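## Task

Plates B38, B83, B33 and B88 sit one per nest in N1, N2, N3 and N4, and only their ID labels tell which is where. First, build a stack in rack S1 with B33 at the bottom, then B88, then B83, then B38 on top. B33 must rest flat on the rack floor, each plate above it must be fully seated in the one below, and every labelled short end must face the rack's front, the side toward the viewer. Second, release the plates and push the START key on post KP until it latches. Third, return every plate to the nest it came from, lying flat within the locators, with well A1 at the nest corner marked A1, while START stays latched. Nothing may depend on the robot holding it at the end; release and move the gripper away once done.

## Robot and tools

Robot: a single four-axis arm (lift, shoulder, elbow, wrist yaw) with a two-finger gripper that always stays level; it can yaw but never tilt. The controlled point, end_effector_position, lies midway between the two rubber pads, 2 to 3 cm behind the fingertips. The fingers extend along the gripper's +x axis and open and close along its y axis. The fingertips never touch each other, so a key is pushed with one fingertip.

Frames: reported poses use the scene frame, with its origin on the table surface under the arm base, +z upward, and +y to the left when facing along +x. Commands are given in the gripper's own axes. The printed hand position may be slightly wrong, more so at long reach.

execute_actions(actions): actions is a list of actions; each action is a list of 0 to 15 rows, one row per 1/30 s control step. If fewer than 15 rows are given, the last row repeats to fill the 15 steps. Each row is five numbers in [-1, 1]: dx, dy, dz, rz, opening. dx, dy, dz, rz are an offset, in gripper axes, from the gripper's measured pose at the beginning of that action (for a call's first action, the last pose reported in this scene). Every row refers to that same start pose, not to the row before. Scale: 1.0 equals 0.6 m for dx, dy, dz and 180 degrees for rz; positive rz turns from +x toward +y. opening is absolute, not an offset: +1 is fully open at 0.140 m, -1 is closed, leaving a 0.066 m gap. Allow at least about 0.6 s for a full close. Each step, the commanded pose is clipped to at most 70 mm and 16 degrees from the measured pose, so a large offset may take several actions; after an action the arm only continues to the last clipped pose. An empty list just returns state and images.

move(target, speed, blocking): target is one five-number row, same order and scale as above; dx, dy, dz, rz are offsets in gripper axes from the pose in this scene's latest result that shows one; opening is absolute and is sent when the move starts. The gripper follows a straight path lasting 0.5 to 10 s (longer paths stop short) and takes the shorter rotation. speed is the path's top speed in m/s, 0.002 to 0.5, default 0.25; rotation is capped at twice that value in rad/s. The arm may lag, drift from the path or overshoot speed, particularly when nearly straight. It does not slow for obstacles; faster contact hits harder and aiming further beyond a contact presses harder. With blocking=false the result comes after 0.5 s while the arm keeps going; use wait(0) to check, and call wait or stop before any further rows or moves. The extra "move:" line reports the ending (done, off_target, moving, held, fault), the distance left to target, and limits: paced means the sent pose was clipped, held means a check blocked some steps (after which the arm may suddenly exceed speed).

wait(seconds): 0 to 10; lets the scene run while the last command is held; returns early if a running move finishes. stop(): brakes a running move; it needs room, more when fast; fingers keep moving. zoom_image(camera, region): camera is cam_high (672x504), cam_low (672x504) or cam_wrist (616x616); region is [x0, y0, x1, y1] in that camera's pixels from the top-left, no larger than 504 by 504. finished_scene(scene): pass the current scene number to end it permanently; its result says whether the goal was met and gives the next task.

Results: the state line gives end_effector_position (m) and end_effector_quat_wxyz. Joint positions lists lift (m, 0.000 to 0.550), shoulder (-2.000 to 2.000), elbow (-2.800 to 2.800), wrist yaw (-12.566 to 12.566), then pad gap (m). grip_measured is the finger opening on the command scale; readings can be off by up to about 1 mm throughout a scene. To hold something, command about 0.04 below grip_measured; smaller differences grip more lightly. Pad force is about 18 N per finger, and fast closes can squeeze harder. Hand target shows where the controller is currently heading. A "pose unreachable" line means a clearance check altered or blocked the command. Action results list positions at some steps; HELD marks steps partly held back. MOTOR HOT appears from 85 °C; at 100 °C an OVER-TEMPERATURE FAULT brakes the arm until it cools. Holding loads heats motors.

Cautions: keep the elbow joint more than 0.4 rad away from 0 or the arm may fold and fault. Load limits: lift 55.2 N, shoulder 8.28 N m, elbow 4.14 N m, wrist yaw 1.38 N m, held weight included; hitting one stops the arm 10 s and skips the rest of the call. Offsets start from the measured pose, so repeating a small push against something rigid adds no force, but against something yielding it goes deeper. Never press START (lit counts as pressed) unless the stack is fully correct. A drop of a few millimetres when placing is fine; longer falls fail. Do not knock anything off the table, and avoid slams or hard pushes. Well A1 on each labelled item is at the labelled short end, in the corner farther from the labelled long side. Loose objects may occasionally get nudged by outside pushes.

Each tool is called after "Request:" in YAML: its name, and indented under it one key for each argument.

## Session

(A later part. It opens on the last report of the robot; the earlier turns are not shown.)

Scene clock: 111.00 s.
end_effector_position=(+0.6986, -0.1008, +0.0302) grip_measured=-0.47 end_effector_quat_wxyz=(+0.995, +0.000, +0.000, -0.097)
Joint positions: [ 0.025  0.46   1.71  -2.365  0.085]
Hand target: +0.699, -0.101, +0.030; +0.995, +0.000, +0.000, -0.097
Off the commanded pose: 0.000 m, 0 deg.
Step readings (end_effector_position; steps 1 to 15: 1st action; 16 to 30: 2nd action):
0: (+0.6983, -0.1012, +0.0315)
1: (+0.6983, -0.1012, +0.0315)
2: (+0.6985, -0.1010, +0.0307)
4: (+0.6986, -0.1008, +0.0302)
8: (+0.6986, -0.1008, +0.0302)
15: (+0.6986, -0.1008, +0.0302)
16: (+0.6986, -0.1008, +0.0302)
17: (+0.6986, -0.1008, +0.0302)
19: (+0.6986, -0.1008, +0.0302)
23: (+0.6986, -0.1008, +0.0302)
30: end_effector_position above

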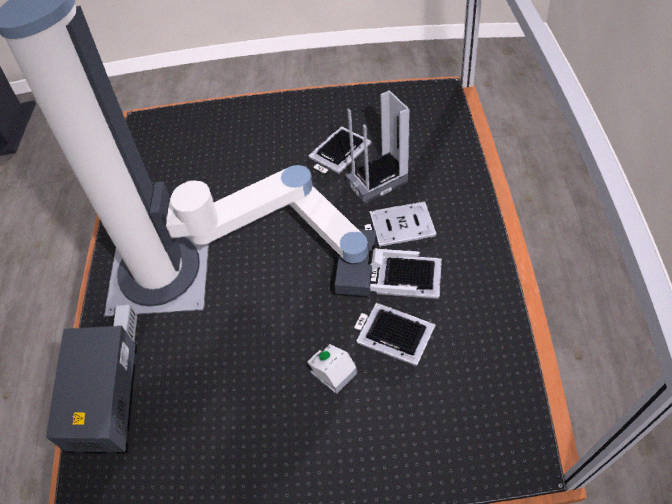

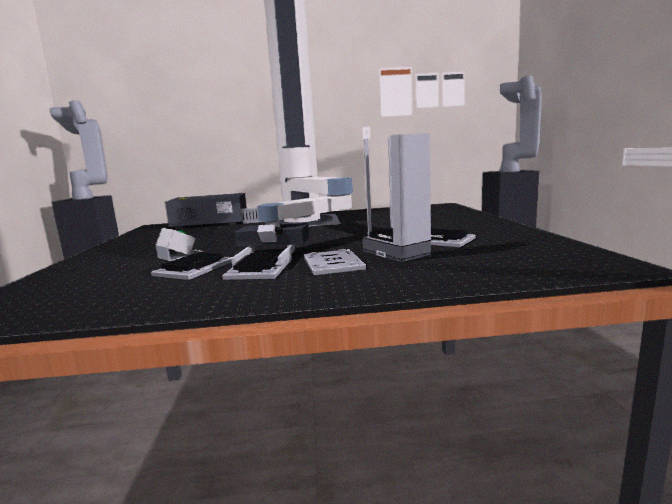

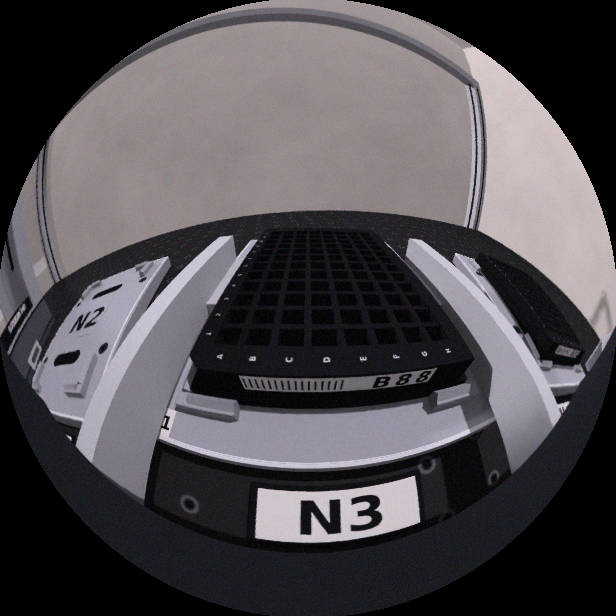

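Request:
move:
  target: [0,0,-0.38,0,-0.53]
  speed: 0.2

Request:
move:
  target: [0,0,-0.0097,0,-0.53]
  speed: 0.015

Request:
execute_actions:
  actions:
    - [[0,0,0,0,0.1]]

Request:
move:
  target: [-0.27,0,0.018,0,0.1]

Request:
move:
  target: [-0.03,0.195,0,0.105,0.1]

Request:
zoom_image:
  camera: "cam_wrist"
  region: [240,220,400,330]

Scene clock: 125.57 s.
end_effector_position=(+0.6560, +0.2447, +0.0798) grip_measured=-0.47 end_effector_quat_wxyz=(+0.970, +0.000, +0.000, +0.242)
Joint positions: [ 0.075  1.097  1.748 -2.357  0.085]
Hand target: +0.656, +0.245, +0.080; +0.970, +0.000, +0.000, +0.242
Off the commanded pose: 0.000 m, 0 deg.
move: done

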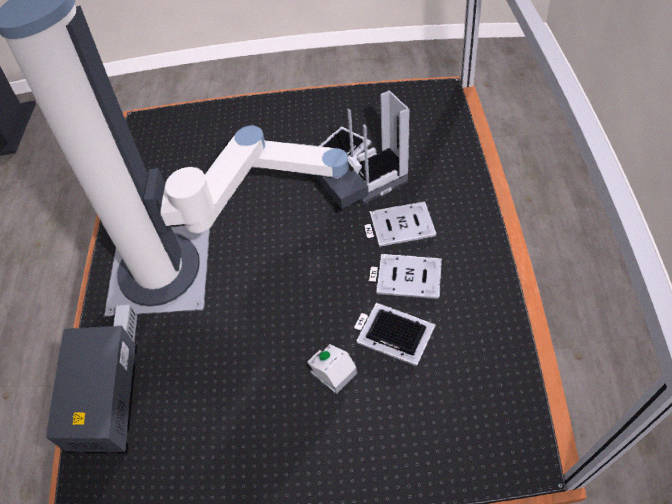

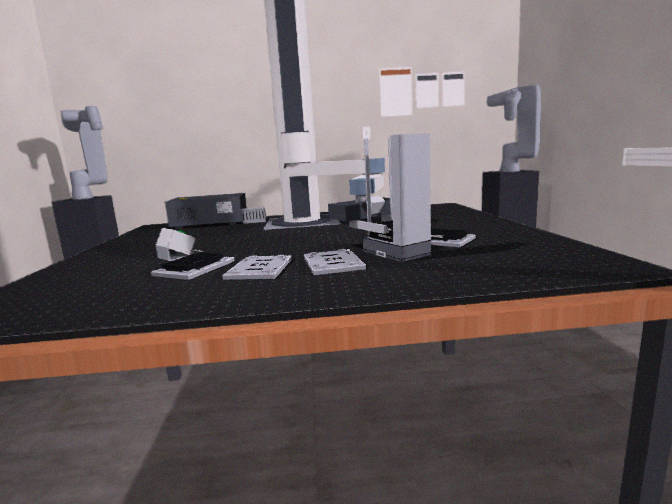

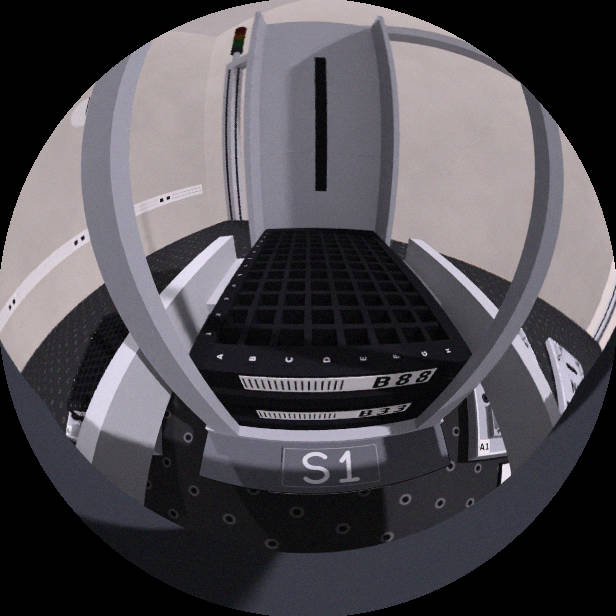

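Scene clock: 126.27 s.
end_effector_position=(+0.6560, +0.2447, +0.0739) grip_measured=-0.47 end_effector_quat_wxyz=(+0.970, +0.000, +0.000, +0.242)
Joint positions: [ 0.069  1.097  1.748 -2.357  0.085]
Hand target: +0.656, +0.245, +0.074; +0.970, +0.000, +0.000, +0.242
Off the commanded pose: 0.000 m, 0 deg.
move: done

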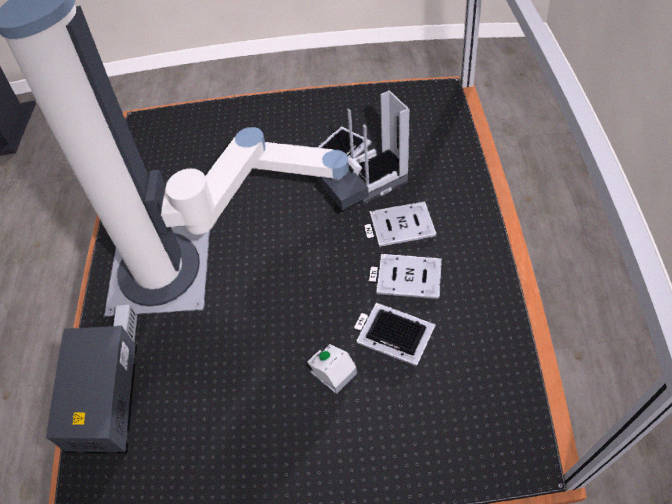

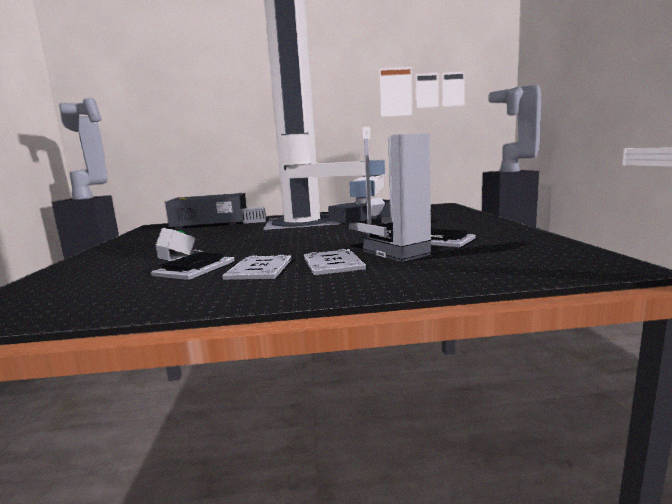

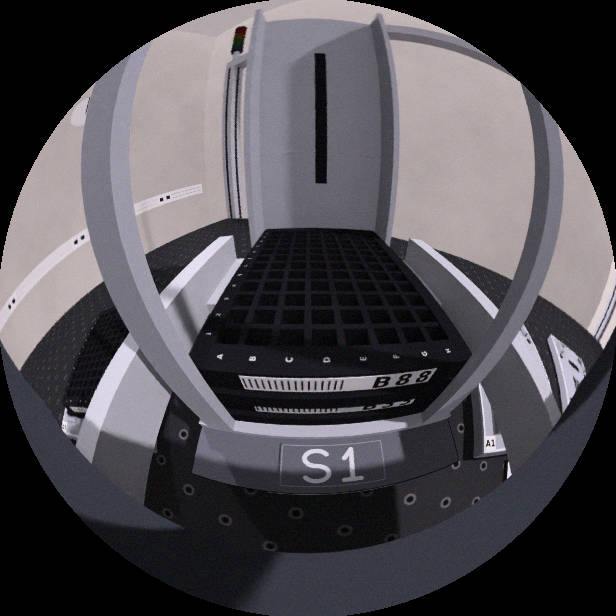

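Scene clock: 126.77 s.
end_effector_position=(+0.6560, +0.2447, +0.0739) grip_measured=+0.10 end_effector_quat_wxyz=(+0.970, +0.000, +0.000, +0.242)
Joint positions: [ 0.069  1.097  1.748 -2.357  0.107]
Hand target: +0.656, +0.245, +0.074; +0.970, +0.000, +0.000, +0.242
Off the commanded pose: 0.000 m, 0 deg.
Step readings (end_effector_position):
0: (+0.6560, +0.2447, +0.0739)
1: (+0.6560, +0.2447, +0.0739)
2: (+0.6560, +0.2447, +0.0739)
4: (+0.6560, +0.2447, +0.0739)
8: (+0.6560, +0.2447, +0.0739)
15: end_effector_position above

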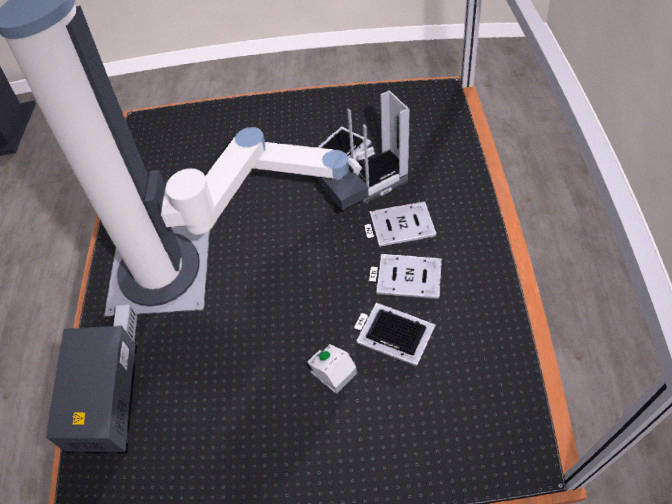

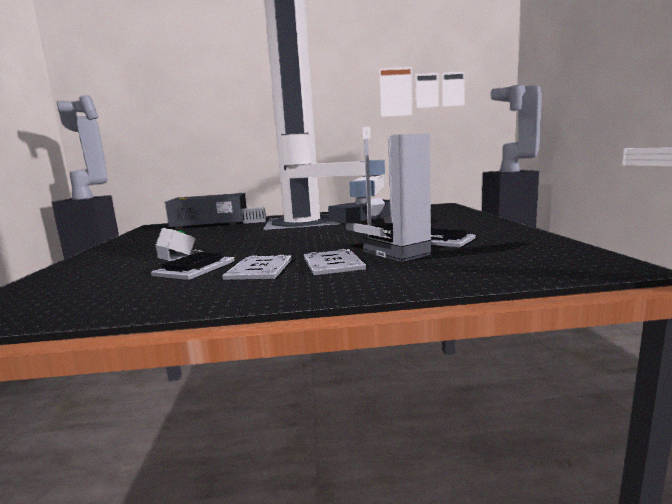

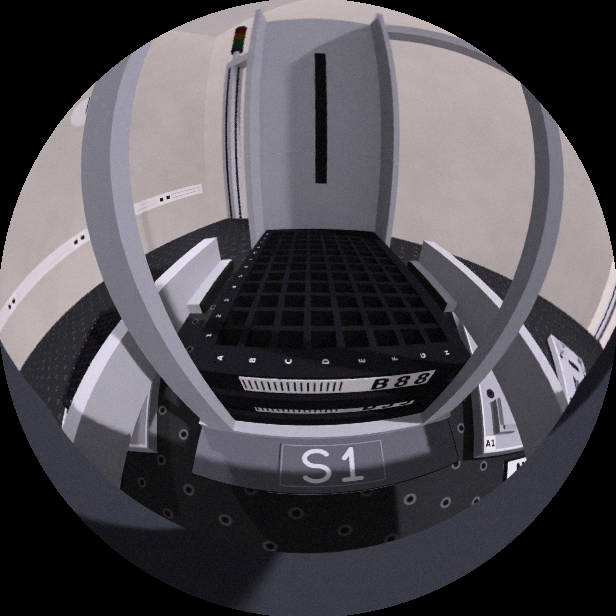

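Scene clock: 127.80 s.
end_effector_position=(+0.5128, +0.1688, +0.0847) grip_measured=+0.10 end_effector_quat_wxyz=(+0.970, +0.000, +0.000, +0.241)
Joint positions: [ 0.08   1.4    0.938 -1.85   0.107]
Hand target: +0.513, +0.169, +0.085; +0.970, +0.000, +0.000, +0.242
Off the commanded pose: 0.000 m, 0 deg.
move: done

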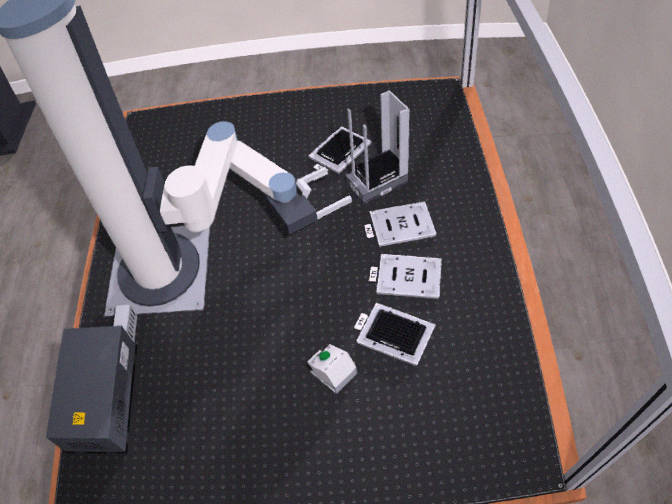

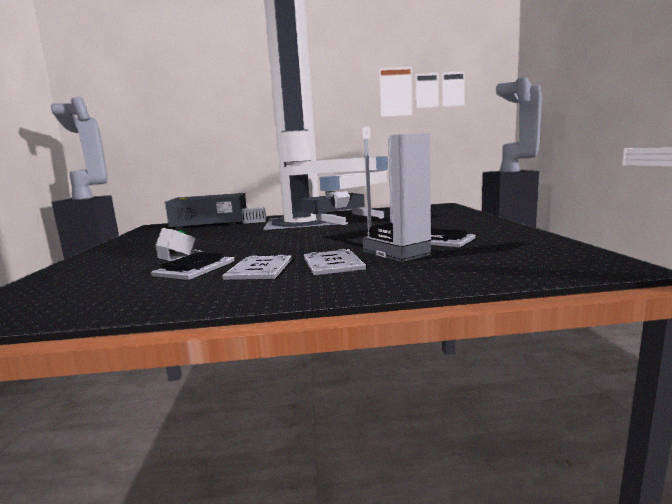

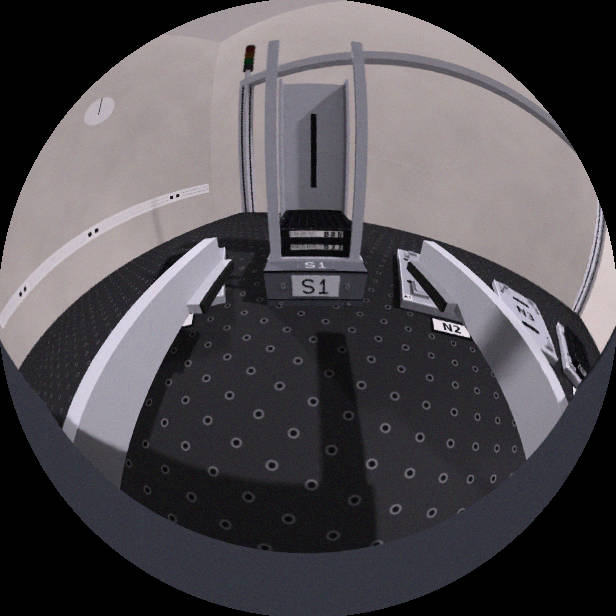

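Scene clock: 128.80 s.
end_effector_position=(+0.4420, +0.2638, +0.0847) grip_measured=+0.10 end_effector_quat_wxyz=(+0.917, +0.000, +0.000, +0.398)
Joint positions: [ 0.08   1.71   0.929 -1.821  0.107]
Hand target: +0.442, +0.264, +0.085; +0.918, +0.000, +0.000, +0.398
Off the commanded pose: 0.000 m, 0 deg.
move: done

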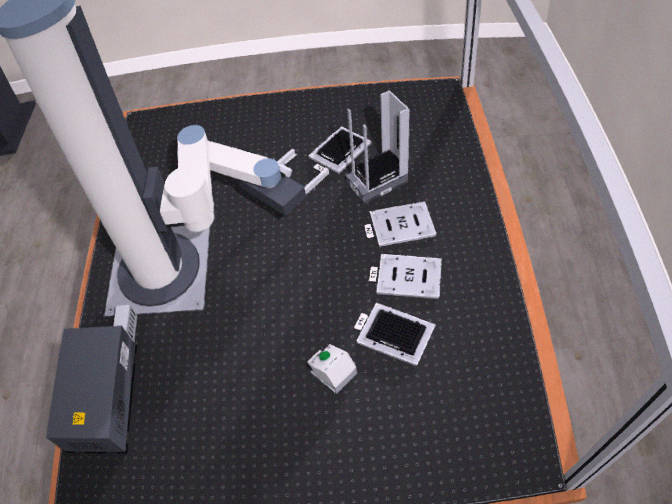

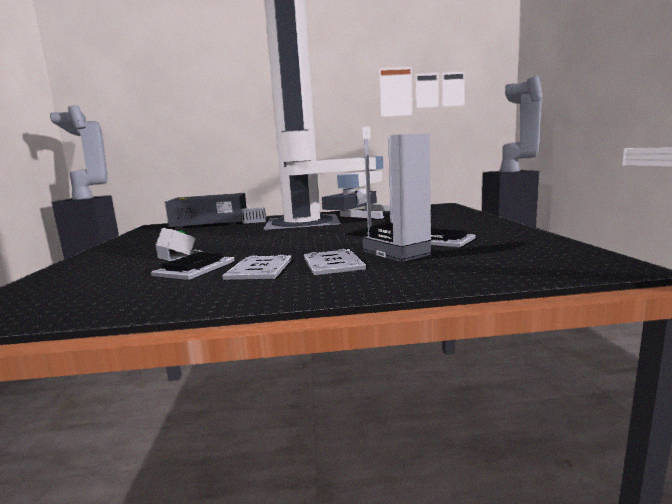

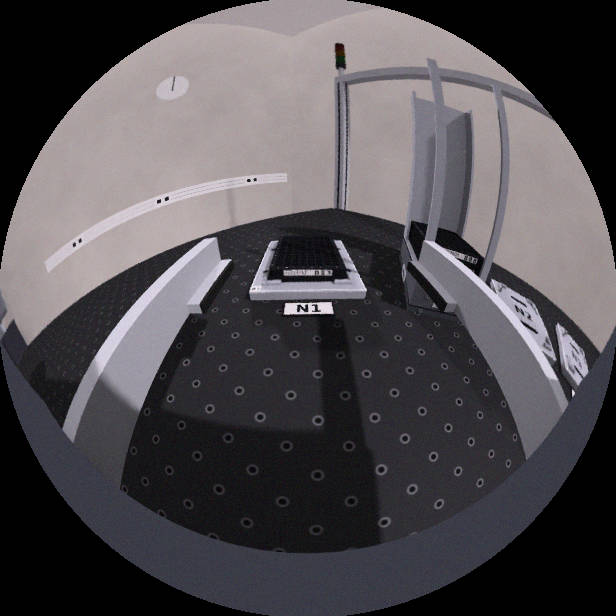

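Region (240, 220, 400, 330) of cam_wrist's 616x616 image, scaled by 3.150, with more detail than that image has; it fills the top 346 rows of this view, and the rest is white.

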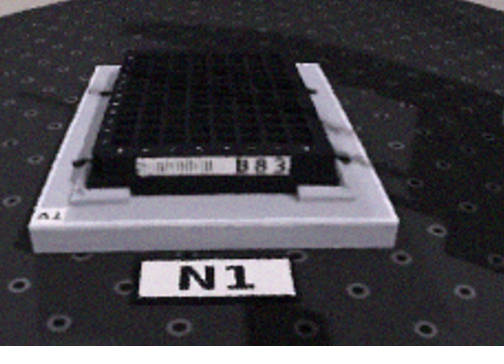

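Request:
move:
  target: [0.271,0.013,-0.0887,0.005,0.1]
  speed: 0.15

Request:
zoom_image:
  camera: "cam_wrist"
  region: [160,210,500,420]

Scene clock: 133.73 s.
end_effector_position=(+0.5475, +0.3879, +0.0314) grip_measured=+0.10 end_effector_quat_wxyz=(+0.914, +0.000, +0.000, +0.405)
Joint positions: [ 0.026  1.433  1.737 -2.336  0.107]
Hand target: +0.548, +0.388, +0.031; +0.914, +0.000, +0.000, +0.405
Off the commanded pose: 0.000 m, 0 deg.
move: done

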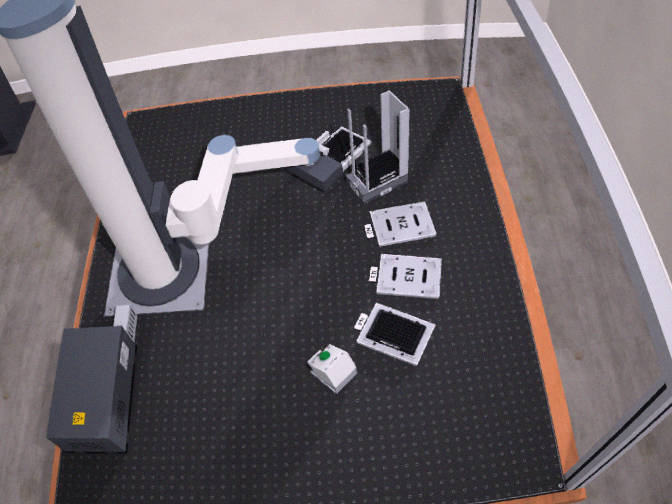

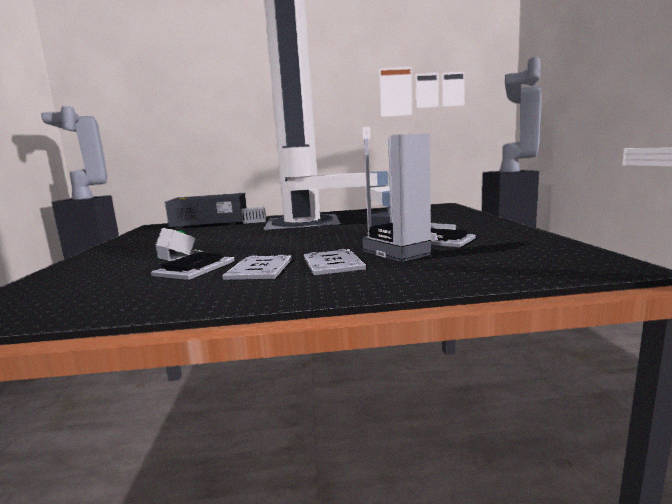

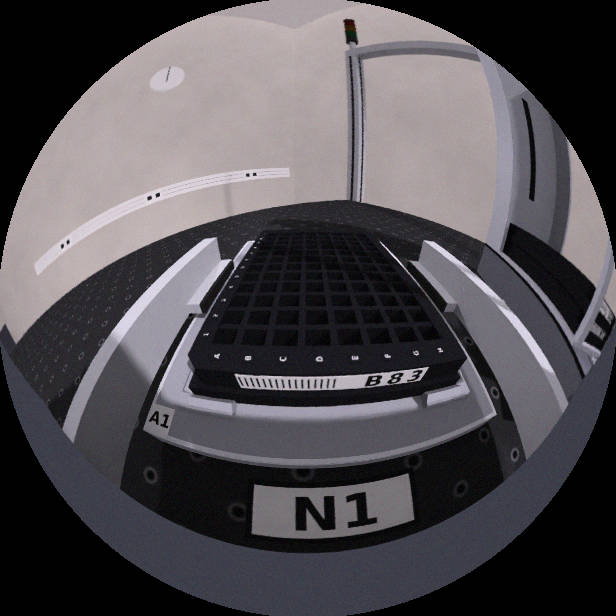

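Region (160, 210, 500, 420) of cam_wrist's 616x616 image, scaled by 1.482, with more detail than that image has; it fills the top 311 rows of this view, and the rest is white.

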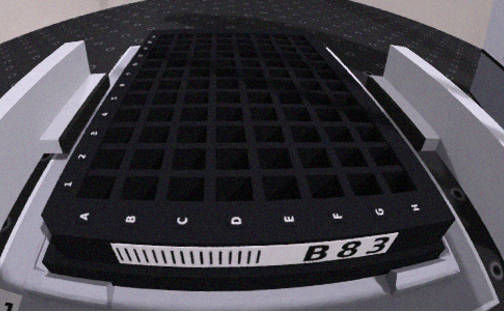

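Request:
execute_actions:
  actions:
    - [[0.0018,0.003,-0.002,0,-0.2],[0.0018,0.003,-0.002,0,-0.2],[0.0018,0.003,-0.002,0,-0.42]]
    - [[0,0,0,0,-0.45],[0,0,0,0,-0.47],[0,0,0,0,-0.48],[0,0,0,0,-0.5],[0,0,0,0,-0.5],[0,0,0,0,-0.53]]

Request:
move:
  target: [0,0,0.4787,0,-0.53]
  speed: 0.3

Request:
move:
  target: [-0.0572,-0.2975,0,-0.1102,-0.53]
  speed: 0.3

Request:
zoom_image:
  camera: "cam_wrist"
  region: [170,210,490,500]

Scene clock: 142.40 s.
end_effector_position=(+0.5468, +0.3900, +0.0302) grip_measured=-0.48 end_effector_quat_wxyz=(+0.914, +0.000, +0.000, +0.405)
Joint positions: [ 0.025  1.435  1.744 -2.343  0.085]
Hand target: +0.547, +0.390, +0.030; +0.914, +0.000, +0.000, +0.405
Off the commanded pose: 0.000 m, 0 deg.
Step readings (end_effector_position; steps 1 to 15: 1st action; 16 to 30: 2nd action):
0: (+0.5475, +0.3879, +0.0314)
1: (+0.5475, +0.3879, +0.0314)
2: (+0.5473, +0.3890, +0.0306)
4: (+0.5468, +0.3900, +0.0302)
8: (+0.5468, +0.3900, +0.0302)
15: (+0.5468, +0.3900, +0.0302)
16: (+0.5468, +0.3900, +0.0302)
17: (+0.5468, +0.3900, +0.0302)
19: (+0.5468, +0.3900, +0.0302)
23: (+0.5468, +0.3900, +0.0302)
30: end_effector_position above

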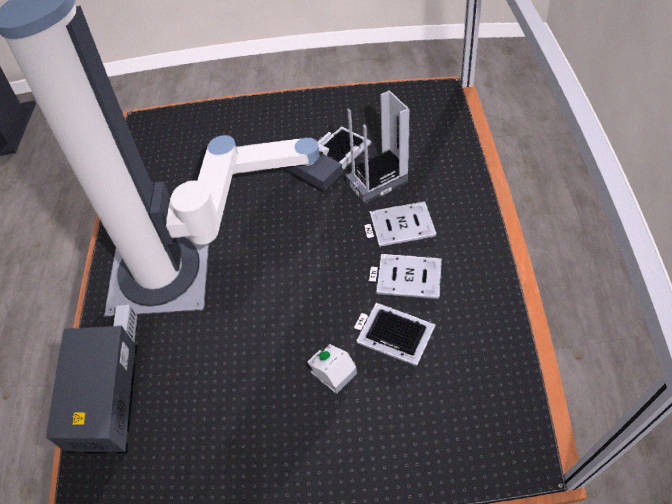

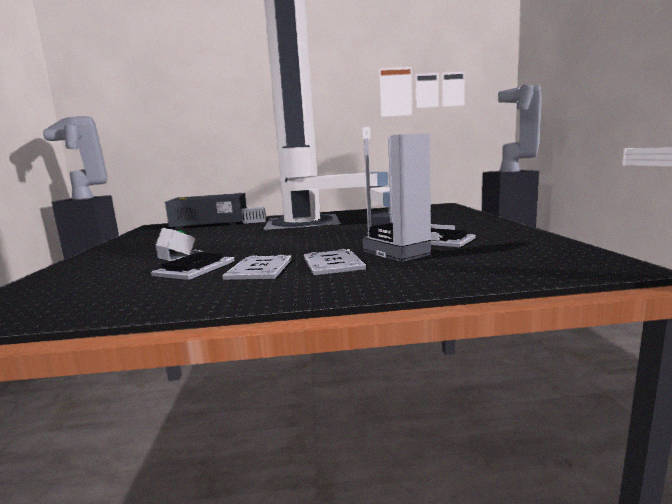

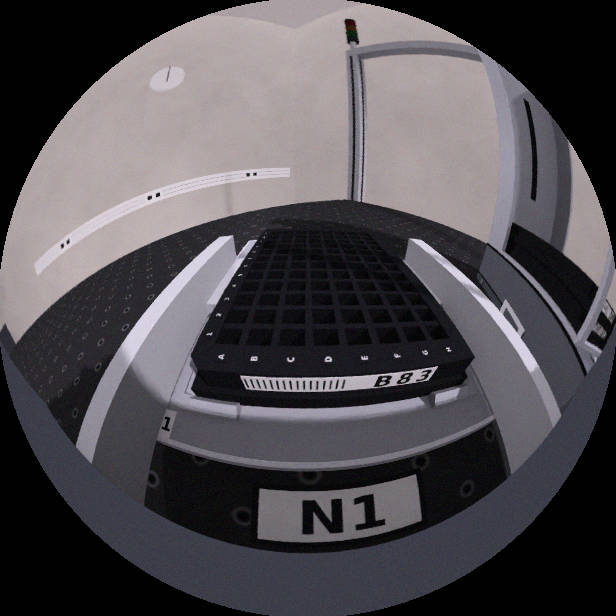

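Scene clock: 143.83 s.
end_effector_position=(+0.5468, +0.3900, +0.3174) grip_measured=-0.48 end_effector_quat_wxyz=(+0.914, +0.000, +0.000, +0.405)
Joint positions: [ 0.312  1.435  1.744 -2.343  0.085]
Hand target: +0.547, +0.390, +0.317; +0.914, +0.000, +0.000, +0.405
Off the commanded pose: 0.000 m, 0 deg.
move: done

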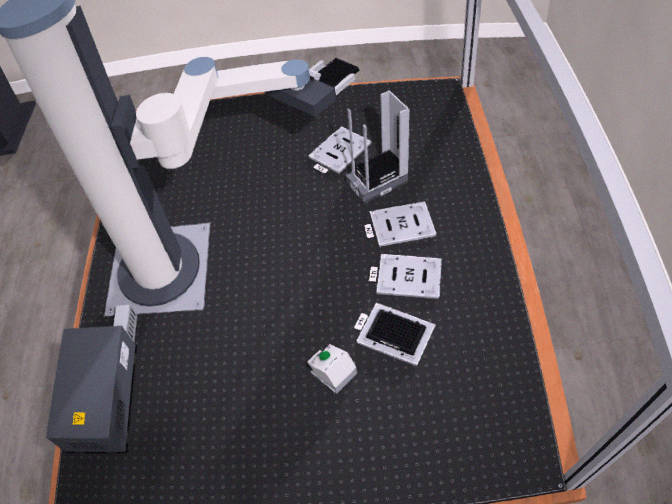

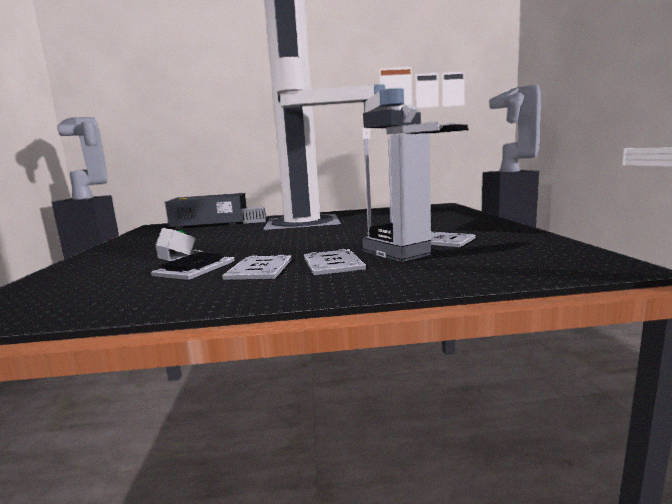

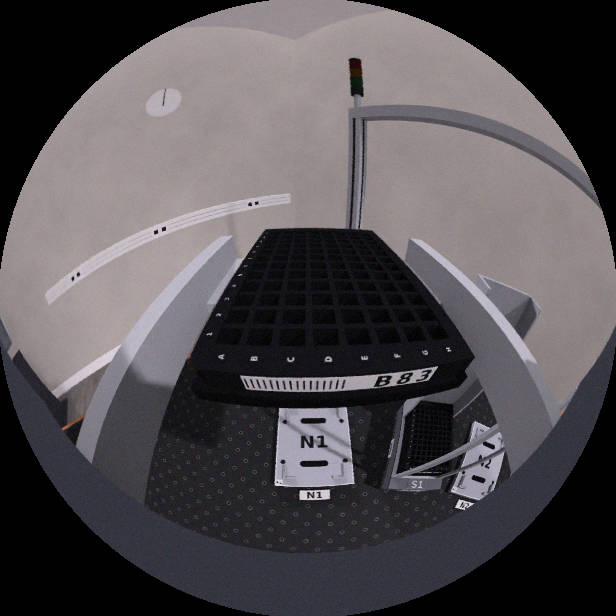

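Scene clock: 144.83 s.
end_effector_position=(+0.6561, +0.2445, +0.3174) grip_measured=-0.48 end_effector_quat_wxyz=(+0.970, +0.000, +0.000, +0.242)
Joint positions: [ 0.312  1.096  1.748 -2.356  0.085]
Hand target: +0.656, +0.245, +0.317; +0.970, +0.000, +0.000, +0.242
Off the commanded pose: 0.000 m, 0 deg.
move: done

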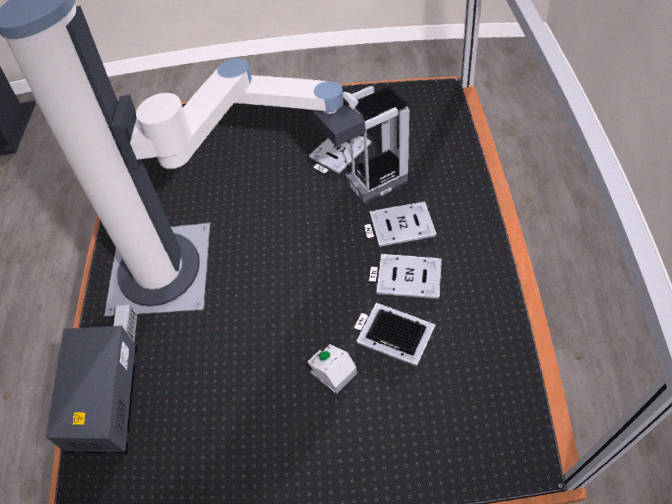

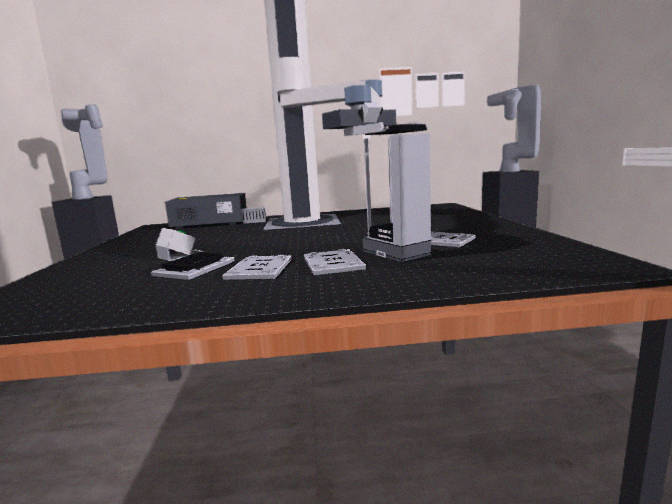

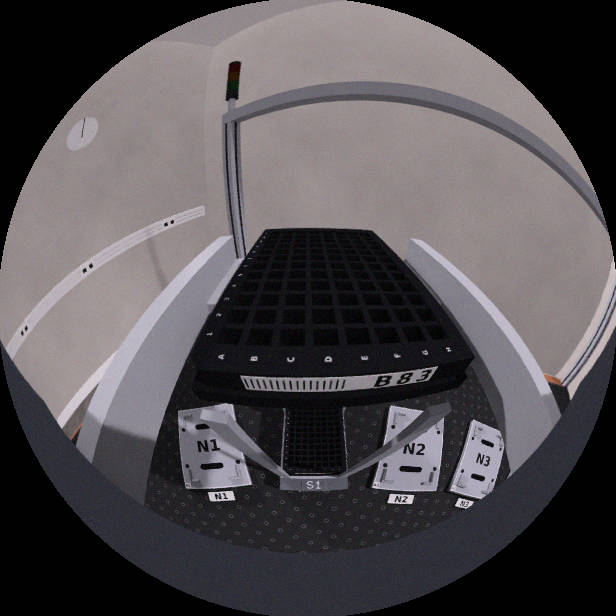

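Region (170, 210, 490, 500) of cam_wrist's 616x616 image, scaled by 1.575, with more detail than that image has; it fills the top 457 rows of this view, and the rest is white.

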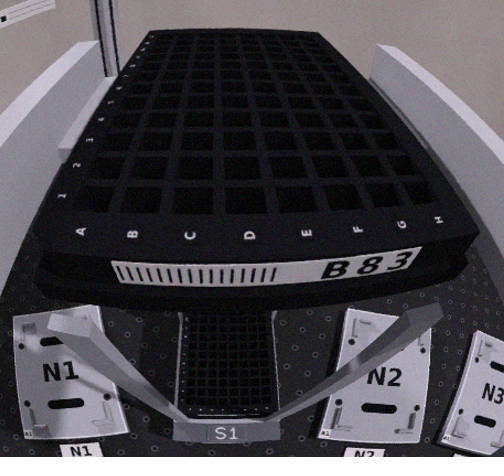

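Request:
move:
  target: [-0.0003,0.0002,-0.016,-0.0012,-0.53]
  speed: 0.015

Scene clock: 148.47 s.
end_effector_position=(+0.6559, +0.2444, +0.3078) grip_measured=-0.48 end_effector_quat_wxyz=(+0.971, +0.000, +0.000, +0.240)
Joint positions: [ 0.303  1.098  1.747 -2.361  0.085]
Hand target: +0.656, +0.245, +0.308; +0.971, +0.000, +0.000, +0.240
Off the commanded pose: 0.000 m, 0 deg.
move: done

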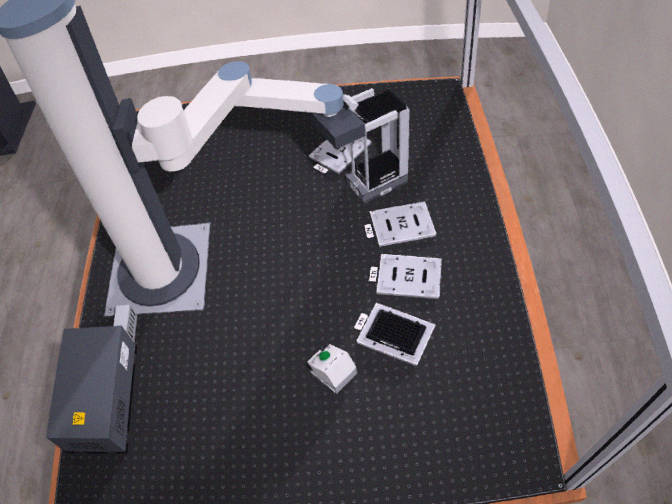

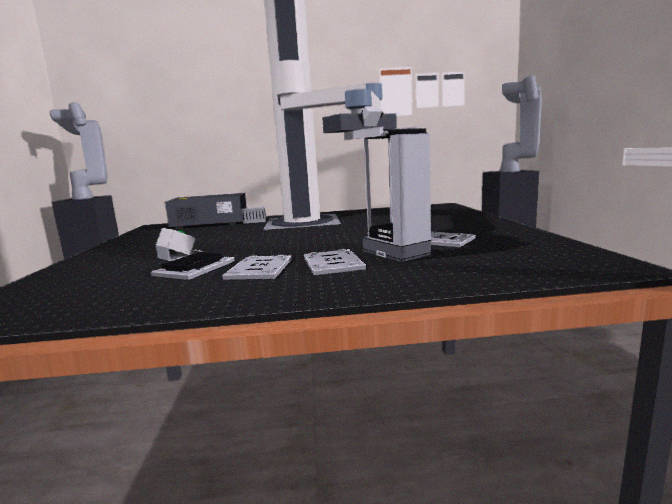

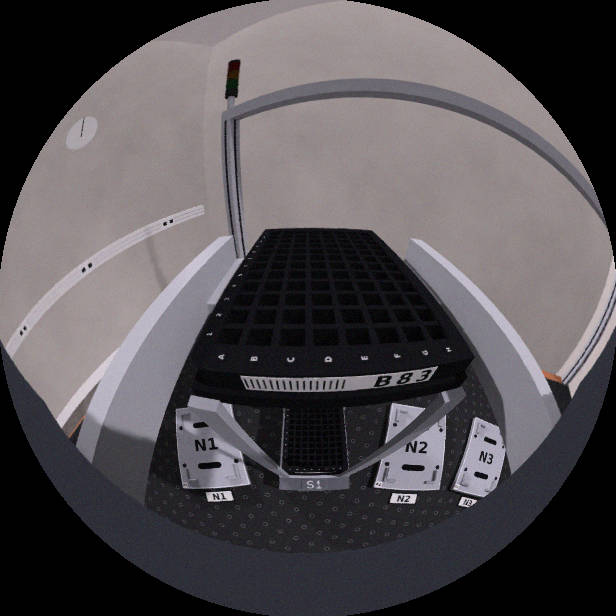

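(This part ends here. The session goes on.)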